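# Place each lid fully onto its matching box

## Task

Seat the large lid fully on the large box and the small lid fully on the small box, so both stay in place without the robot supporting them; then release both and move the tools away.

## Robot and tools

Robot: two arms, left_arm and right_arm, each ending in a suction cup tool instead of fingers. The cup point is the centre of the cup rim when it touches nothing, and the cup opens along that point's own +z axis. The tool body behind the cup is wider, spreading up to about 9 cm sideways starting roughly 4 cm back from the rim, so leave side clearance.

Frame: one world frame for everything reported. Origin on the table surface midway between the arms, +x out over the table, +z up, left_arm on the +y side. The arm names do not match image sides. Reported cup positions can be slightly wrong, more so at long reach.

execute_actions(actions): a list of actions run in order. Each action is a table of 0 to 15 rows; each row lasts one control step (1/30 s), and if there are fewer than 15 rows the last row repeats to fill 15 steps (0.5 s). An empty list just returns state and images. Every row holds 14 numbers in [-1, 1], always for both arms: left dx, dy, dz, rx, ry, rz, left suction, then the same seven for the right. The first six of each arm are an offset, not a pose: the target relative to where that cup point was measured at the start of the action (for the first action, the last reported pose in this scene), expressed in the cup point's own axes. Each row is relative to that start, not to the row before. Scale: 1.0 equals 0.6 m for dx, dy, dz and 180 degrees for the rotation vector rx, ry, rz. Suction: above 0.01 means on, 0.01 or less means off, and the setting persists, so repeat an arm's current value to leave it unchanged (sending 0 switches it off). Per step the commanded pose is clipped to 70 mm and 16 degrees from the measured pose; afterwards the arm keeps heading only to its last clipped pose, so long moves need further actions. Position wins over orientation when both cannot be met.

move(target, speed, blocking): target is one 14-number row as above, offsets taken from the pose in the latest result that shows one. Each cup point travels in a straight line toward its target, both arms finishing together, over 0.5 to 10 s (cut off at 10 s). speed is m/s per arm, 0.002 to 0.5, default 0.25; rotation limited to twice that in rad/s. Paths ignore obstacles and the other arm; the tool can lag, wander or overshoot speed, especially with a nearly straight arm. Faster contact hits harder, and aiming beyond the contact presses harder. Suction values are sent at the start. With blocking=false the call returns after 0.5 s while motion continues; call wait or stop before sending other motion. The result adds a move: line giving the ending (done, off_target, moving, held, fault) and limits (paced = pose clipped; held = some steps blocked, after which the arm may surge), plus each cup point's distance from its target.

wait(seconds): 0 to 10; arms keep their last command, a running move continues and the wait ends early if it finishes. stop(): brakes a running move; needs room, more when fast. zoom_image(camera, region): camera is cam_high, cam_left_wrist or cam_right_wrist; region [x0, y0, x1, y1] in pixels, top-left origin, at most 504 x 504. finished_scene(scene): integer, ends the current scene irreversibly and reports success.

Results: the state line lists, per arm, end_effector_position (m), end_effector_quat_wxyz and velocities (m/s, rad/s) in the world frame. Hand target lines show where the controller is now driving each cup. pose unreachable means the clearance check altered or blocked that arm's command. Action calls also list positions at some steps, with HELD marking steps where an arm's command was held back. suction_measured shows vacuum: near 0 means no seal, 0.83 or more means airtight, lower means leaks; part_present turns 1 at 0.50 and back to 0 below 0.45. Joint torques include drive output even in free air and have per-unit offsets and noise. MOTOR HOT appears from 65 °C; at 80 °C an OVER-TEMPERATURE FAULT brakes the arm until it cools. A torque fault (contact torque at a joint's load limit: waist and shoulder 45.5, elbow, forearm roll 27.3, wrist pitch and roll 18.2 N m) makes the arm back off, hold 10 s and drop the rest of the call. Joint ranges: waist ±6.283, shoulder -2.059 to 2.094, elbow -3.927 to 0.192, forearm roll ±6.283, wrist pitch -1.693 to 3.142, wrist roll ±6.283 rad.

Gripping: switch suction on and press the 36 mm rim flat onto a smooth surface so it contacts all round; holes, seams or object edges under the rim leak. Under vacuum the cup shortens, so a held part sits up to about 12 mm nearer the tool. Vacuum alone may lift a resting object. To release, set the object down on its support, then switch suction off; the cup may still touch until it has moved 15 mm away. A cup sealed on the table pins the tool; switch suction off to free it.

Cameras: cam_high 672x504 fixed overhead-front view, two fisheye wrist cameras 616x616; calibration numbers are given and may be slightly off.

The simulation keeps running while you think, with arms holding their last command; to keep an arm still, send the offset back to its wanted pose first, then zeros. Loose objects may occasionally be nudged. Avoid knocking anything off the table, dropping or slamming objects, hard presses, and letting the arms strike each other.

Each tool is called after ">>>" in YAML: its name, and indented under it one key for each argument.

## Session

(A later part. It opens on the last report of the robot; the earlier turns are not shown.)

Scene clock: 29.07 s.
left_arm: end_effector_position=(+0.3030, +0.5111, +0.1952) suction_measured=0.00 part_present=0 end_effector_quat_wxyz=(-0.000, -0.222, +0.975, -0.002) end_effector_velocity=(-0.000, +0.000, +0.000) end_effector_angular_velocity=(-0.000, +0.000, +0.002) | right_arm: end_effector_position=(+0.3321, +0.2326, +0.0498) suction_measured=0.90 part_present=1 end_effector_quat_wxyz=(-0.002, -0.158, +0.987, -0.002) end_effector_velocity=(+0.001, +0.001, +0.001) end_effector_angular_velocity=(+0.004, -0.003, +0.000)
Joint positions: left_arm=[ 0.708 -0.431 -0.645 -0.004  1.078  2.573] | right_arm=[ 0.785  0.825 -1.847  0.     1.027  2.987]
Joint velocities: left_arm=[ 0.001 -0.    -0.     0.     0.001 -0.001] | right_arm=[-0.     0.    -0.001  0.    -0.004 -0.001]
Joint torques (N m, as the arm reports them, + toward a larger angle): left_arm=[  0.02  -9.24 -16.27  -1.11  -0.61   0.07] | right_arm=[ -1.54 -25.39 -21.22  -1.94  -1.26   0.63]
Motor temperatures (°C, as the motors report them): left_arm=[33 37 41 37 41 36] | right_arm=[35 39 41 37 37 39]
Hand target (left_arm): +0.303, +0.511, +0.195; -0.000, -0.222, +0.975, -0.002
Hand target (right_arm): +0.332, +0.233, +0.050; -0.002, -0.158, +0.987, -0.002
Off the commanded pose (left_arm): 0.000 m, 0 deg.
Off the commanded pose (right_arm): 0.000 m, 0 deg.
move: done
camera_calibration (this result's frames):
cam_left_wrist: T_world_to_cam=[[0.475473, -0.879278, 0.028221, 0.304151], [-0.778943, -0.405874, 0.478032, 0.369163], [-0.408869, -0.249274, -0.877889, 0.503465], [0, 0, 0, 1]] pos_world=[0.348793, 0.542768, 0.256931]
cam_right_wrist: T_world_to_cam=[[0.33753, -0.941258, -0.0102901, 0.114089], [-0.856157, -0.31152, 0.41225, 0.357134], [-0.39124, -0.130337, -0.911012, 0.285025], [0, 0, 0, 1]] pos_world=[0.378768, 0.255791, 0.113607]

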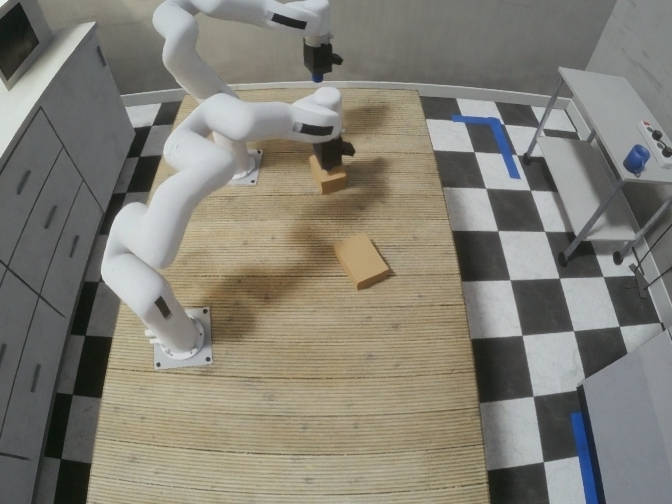

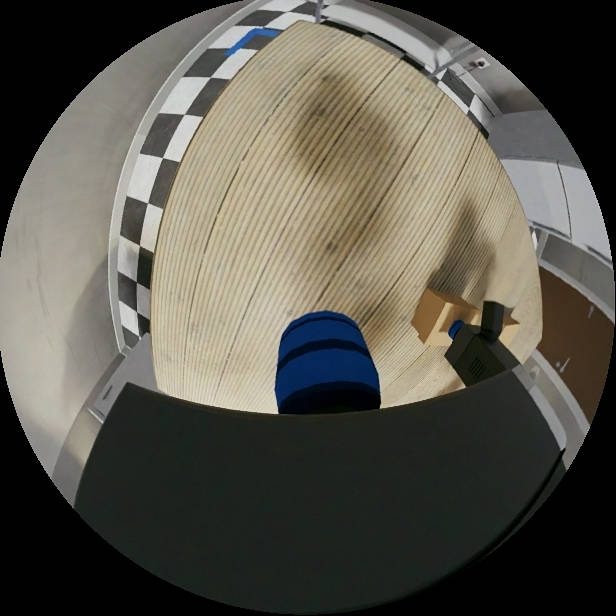

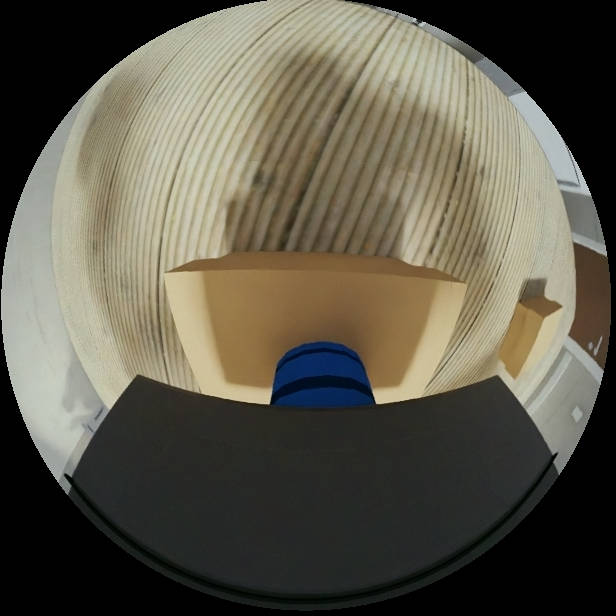

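>>> move:
  target: [0,0,0,0,0,0,0,0,0,0.027,0,0,0,1]
  speed: 0.018

Scene clock: 30.33 s.
left_arm: end_effector_position=(+0.3030, +0.5111, +0.1952) suction_measured=0.00 part_present=0 end_effector_quat_wxyz=(-0.000, -0.222, +0.975, -0.002) end_effector_velocity=(+0.000, +0.001, +0.000) end_effector_angular_velocity=(+0.002, +0.000, +0.001) | right_arm: end_effector_position=(+0.3321, +0.2326, +0.0339) suction_measured=0.90 part_present=1 end_effector_quat_wxyz=(-0.002, -0.158, +0.987, -0.002) end_effector_velocity=(+0.000, +0.001, -0.000) end_effector_angular_velocity=(+0.003, -0.002, +0.002)
Joint positions: left_arm=[ 0.708 -0.431 -0.645 -0.004  1.078  2.573] | right_arm=[ 0.785  0.849 -1.841  0.     0.997  2.987]
Joint velocities: left_arm=[ 0.001  0.    -0.001  0.002 -0.    -0.002] | right_arm=[ 0.     0.001 -0.001 -0.    -0.004 -0.001]
Joint torques (N m, as the arm reports them, + toward a larger angle): left_arm=[  0.34  -8.93 -16.12  -1.21  -0.7   -0.15] | right_arm=[ -1.77 -25.29 -20.92  -1.96  -1.29   0.57]
Motor temperatures (°C, as the motors report them): left_arm=[33 37 41 37 41 36] | right_arm=[35 39 41 37 37 39]
Hand target (left_arm): +0.303, +0.511, +0.195; -0.000, -0.222, +0.975, -0.002
Hand target (right_arm): +0.332, +0.233, +0.034; -0.002, -0.158, +0.987, -0.002
Off the commanded pose (left_arm): 0.000 m, 0 deg.
Off the commanded pose (right_arm): 0.000 m, 0 deg.
move: done
camera_calibration (this result's frames):
cam_left_wrist: T_world_to_cam=[[0.475473, -0.879278, 0.028221, 0.304151], [-0.778943, -0.405874, 0.478032, 0.369163], [-0.408868, -0.249274, -0.877889, 0.503465], [0, 0, 0, 1]] pos_world=[0.348793, 0.542768, 0.256931]
cam_right_wrist: T_world_to_cam=[[0.337522, -0.941261, -0.0103431, 0.113929], [-0.856185, -0.311544, 0.412175, 0.363742], [-0.391186, -0.130262, -0.911046, 0.270438], [0, 0, 0, 1]] pos_world=[0.378768, 0.255786, 0.0976352]

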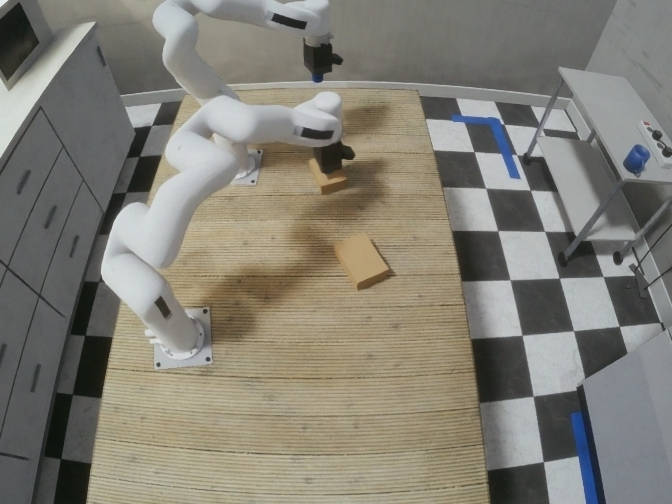

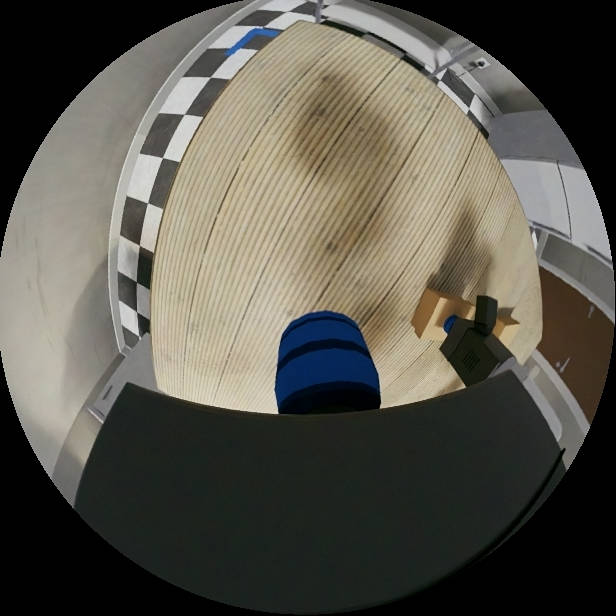

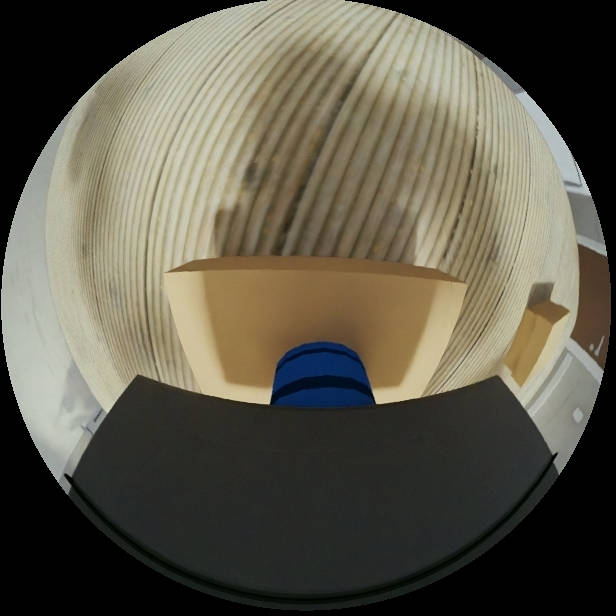

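>>> move:
  target: [0,0,0,0,0,0,0,0,0,0,0,0,0,0]
  speed: 0.01

>>> move:
  target: [0,0,0,0,0,0,0,0.01,-0.03,-0.19,0,0,0,0]
  speed: 0.15

>>> zoom_image:
  camera: "cam_left_wrist"
  region: [400, 275, 530, 375]

Scene clock: 32.50 s.
left_arm: end_effector_position=(+0.3030, +0.5111, +0.1952) suction_measured=0.00 part_present=0 end_effector_quat_wxyz=(-0.000, -0.222, +0.975, -0.002) end_effector_velocity=(+0.000, -0.001, -0.000) end_effector_angular_velocity=(-0.001, -0.001, -0.002) | right_arm: end_effector_position=(+0.3326, +0.2332, +0.0348) suction_measured=0.00 part_present=0 end_effector_quat_wxyz=(-0.001, -0.158, +0.987, -0.001) end_effector_velocity=(+0.000, -0.002, -0.002) end_effector_angular_velocity=(-0.004, +0.001, -0.002)
Joint positions: left_arm=[ 0.708 -0.431 -0.645 -0.004  1.078  2.573] | right_arm=[ 0.785  0.848 -1.842  0.     0.996  2.987]
Joint velocities: left_arm=[-0.001 -0.001  0.001 -0.001  0.     0.002] | right_arm=[-0.001  0.001  0.002 -0.002  0.001  0.001]
Joint torques (N m, as the arm reports them, + toward a larger angle): left_arm=[  0.57  -9.72 -16.56  -1.13  -0.65   0.05] | right_arm=[ -1.57 -18.13 -12.51  -1.76  -0.24   0.59]
Motor temperatures (°C, as the motors report them): left_arm=[33 37 41 37 41 36] | right_arm=[35 39 41 37 37 39]
Hand target (left_arm): +0.303, +0.511, +0.195; -0.000, -0.222, +0.975, -0.002
Hand target (right_arm): +0.332, +0.233, +0.034; -0.002, -0.158, +0.987, -0.002
Off the commanded pose (left_arm): 0.000 m, 0 deg.
Off the commanded pose (right_arm): 0.001 m, 0 deg.
move: done
camera_calibration (this result's frames):
cam_left_wrist: T_world_to_cam=[[0.475473, -0.879278, 0.0282209, 0.304151], [-0.778943, -0.405874, 0.478032, 0.369163], [-0.408868, -0.249274, -0.877889, 0.503465], [0, 0, 0, 1]] pos_world=[0.348793, 0.542768, 0.256931]
cam_right_wrist: T_world_to_cam=[[0.337532, -0.94124, -0.0118336, 0.114423], [-0.856819, -0.312415, 0.410193, 0.364412], [-0.389787, -0.128314, -0.911922, 0.270714], [0, 0, 0, 1]] pos_world=[0.379134, 0.256284, 0.0987453]

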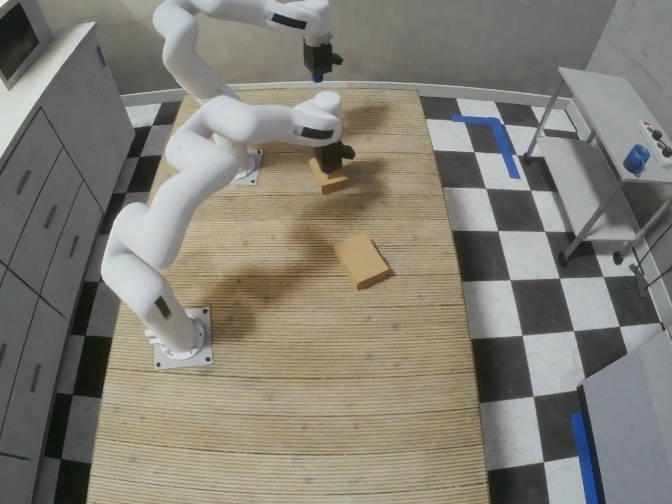

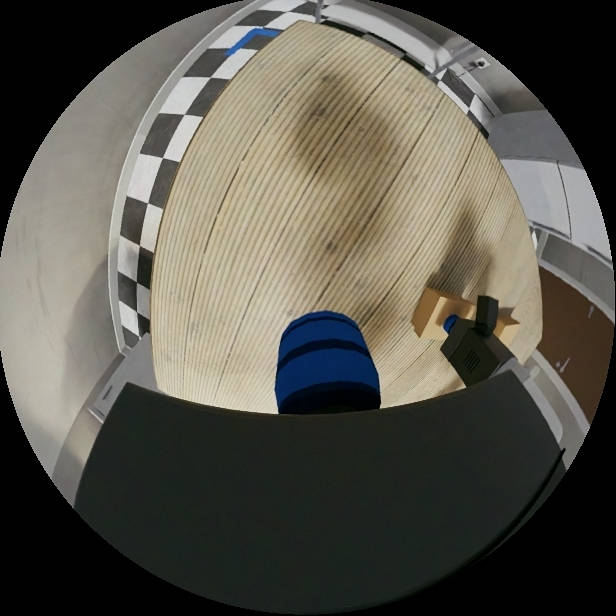

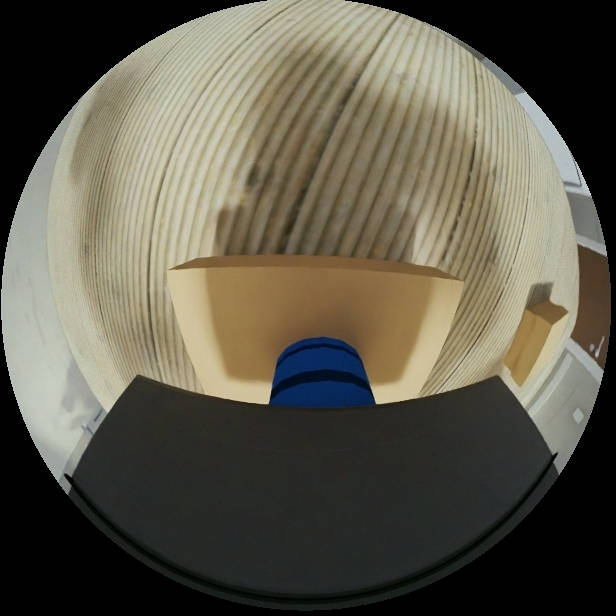

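Scene clock: 33.70 s.
left_arm: end_effector_position=(+0.3030, +0.5111, +0.1952) suction_measured=0.00 part_present=0 end_effector_quat_wxyz=(-0.000, -0.222, +0.975, -0.002) end_effector_velocity=(-0.000, -0.000, -0.001) end_effector_angular_velocity=(-0.002, +0.001, -0.000) | right_arm: end_effector_position=(+0.3322, +0.2139, +0.1476) suction_measured=0.00 part_present=0 end_effector_quat_wxyz=(-0.002, -0.158, +0.987, -0.001) end_effector_velocity=(+0.000, +0.001, +0.004) end_effector_angular_velocity=(+0.003, -0.002, +0.000)
Joint positions: left_arm=[ 0.708 -0.431 -0.645 -0.004  1.078  2.573] | right_arm=[ 0.768  0.655 -1.848  0.     1.198  2.97 ]
Joint velocities: left_arm=[ 0.     0.001  0.001 -0.001 -0.     0.   ] | right_arm=[ 0.    -0.005 -0.005  0.     0.006  0.   ]
Joint torques (N m, as the arm reports them, + toward a larger angle): left_arm=[  0.15  -9.43 -16.31  -1.1   -0.92  -0.24] | right_arm=[ -1.71 -23.72 -21.6   -1.88  -1.35   0.6 ]
Motor temperatures (°C, as the motors report them): left_arm=[33 37 41 37 41 36] | right_arm=[35 39 41 37 37 39]
Hand target (left_arm): +0.303, +0.511, +0.195; -0.000, -0.222, +0.975, -0.002
Hand target (right_arm): +0.332, +0.214, +0.149; -0.001, -0.158, +0.987, -0.001
Off the commanded pose (left_arm): 0.000 m, 0 deg.
Off the commanded pose (right_arm): 0.001 m, 0 deg.
move: done
camera_calibration (this result's frames):
cam_left_wrist: T_world_to_cam=[[0.475473, -0.879278, 0.028221, 0.304151], [-0.778943, -0.405874, 0.478032, 0.369163], [-0.408868, -0.249274, -0.877889, 0.503465], [0, 0, 0, 1]] pos_world=[0.348793, 0.542768, 0.256931]
cam_right_wrist: T_world_to_cam=[[0.337594, -0.941228, -0.0110079, 0.0976187], [-0.856333, -0.311958, 0.411554, 0.311295], [-0.3908, -0.129512, -0.911319, 0.37143], [0, 0, 0, 1]] pos_world=[0.378771, 0.237097, 0.211451]

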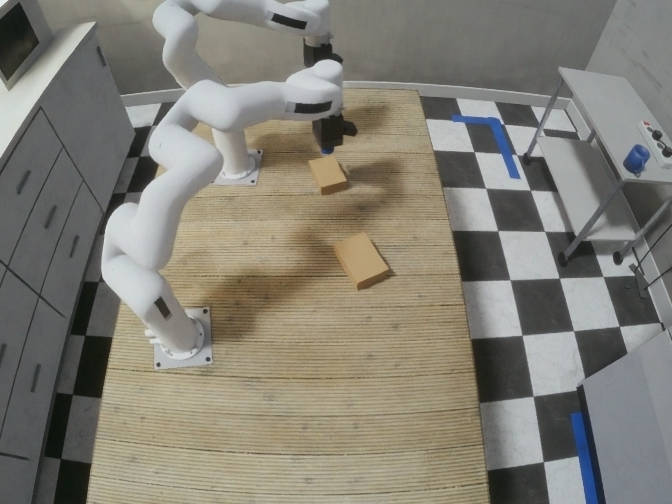

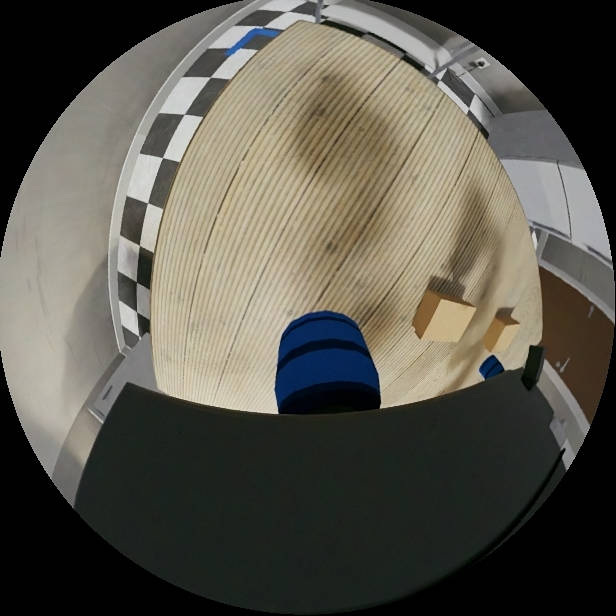

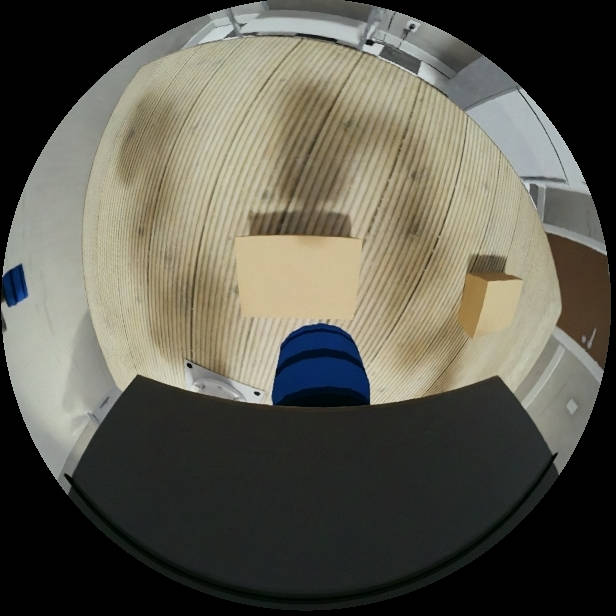

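Region (400, 275, 530, 375) of cam_left_wrist's 616x616 image, scaled by 3.877, with more detail than that image has; it fills the top 388 rows of this view, and the rest is white.

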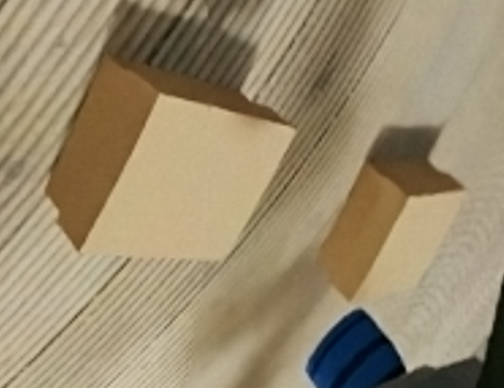

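>>> finished_scene:
  scene: 2

The scene is finished: the task was done.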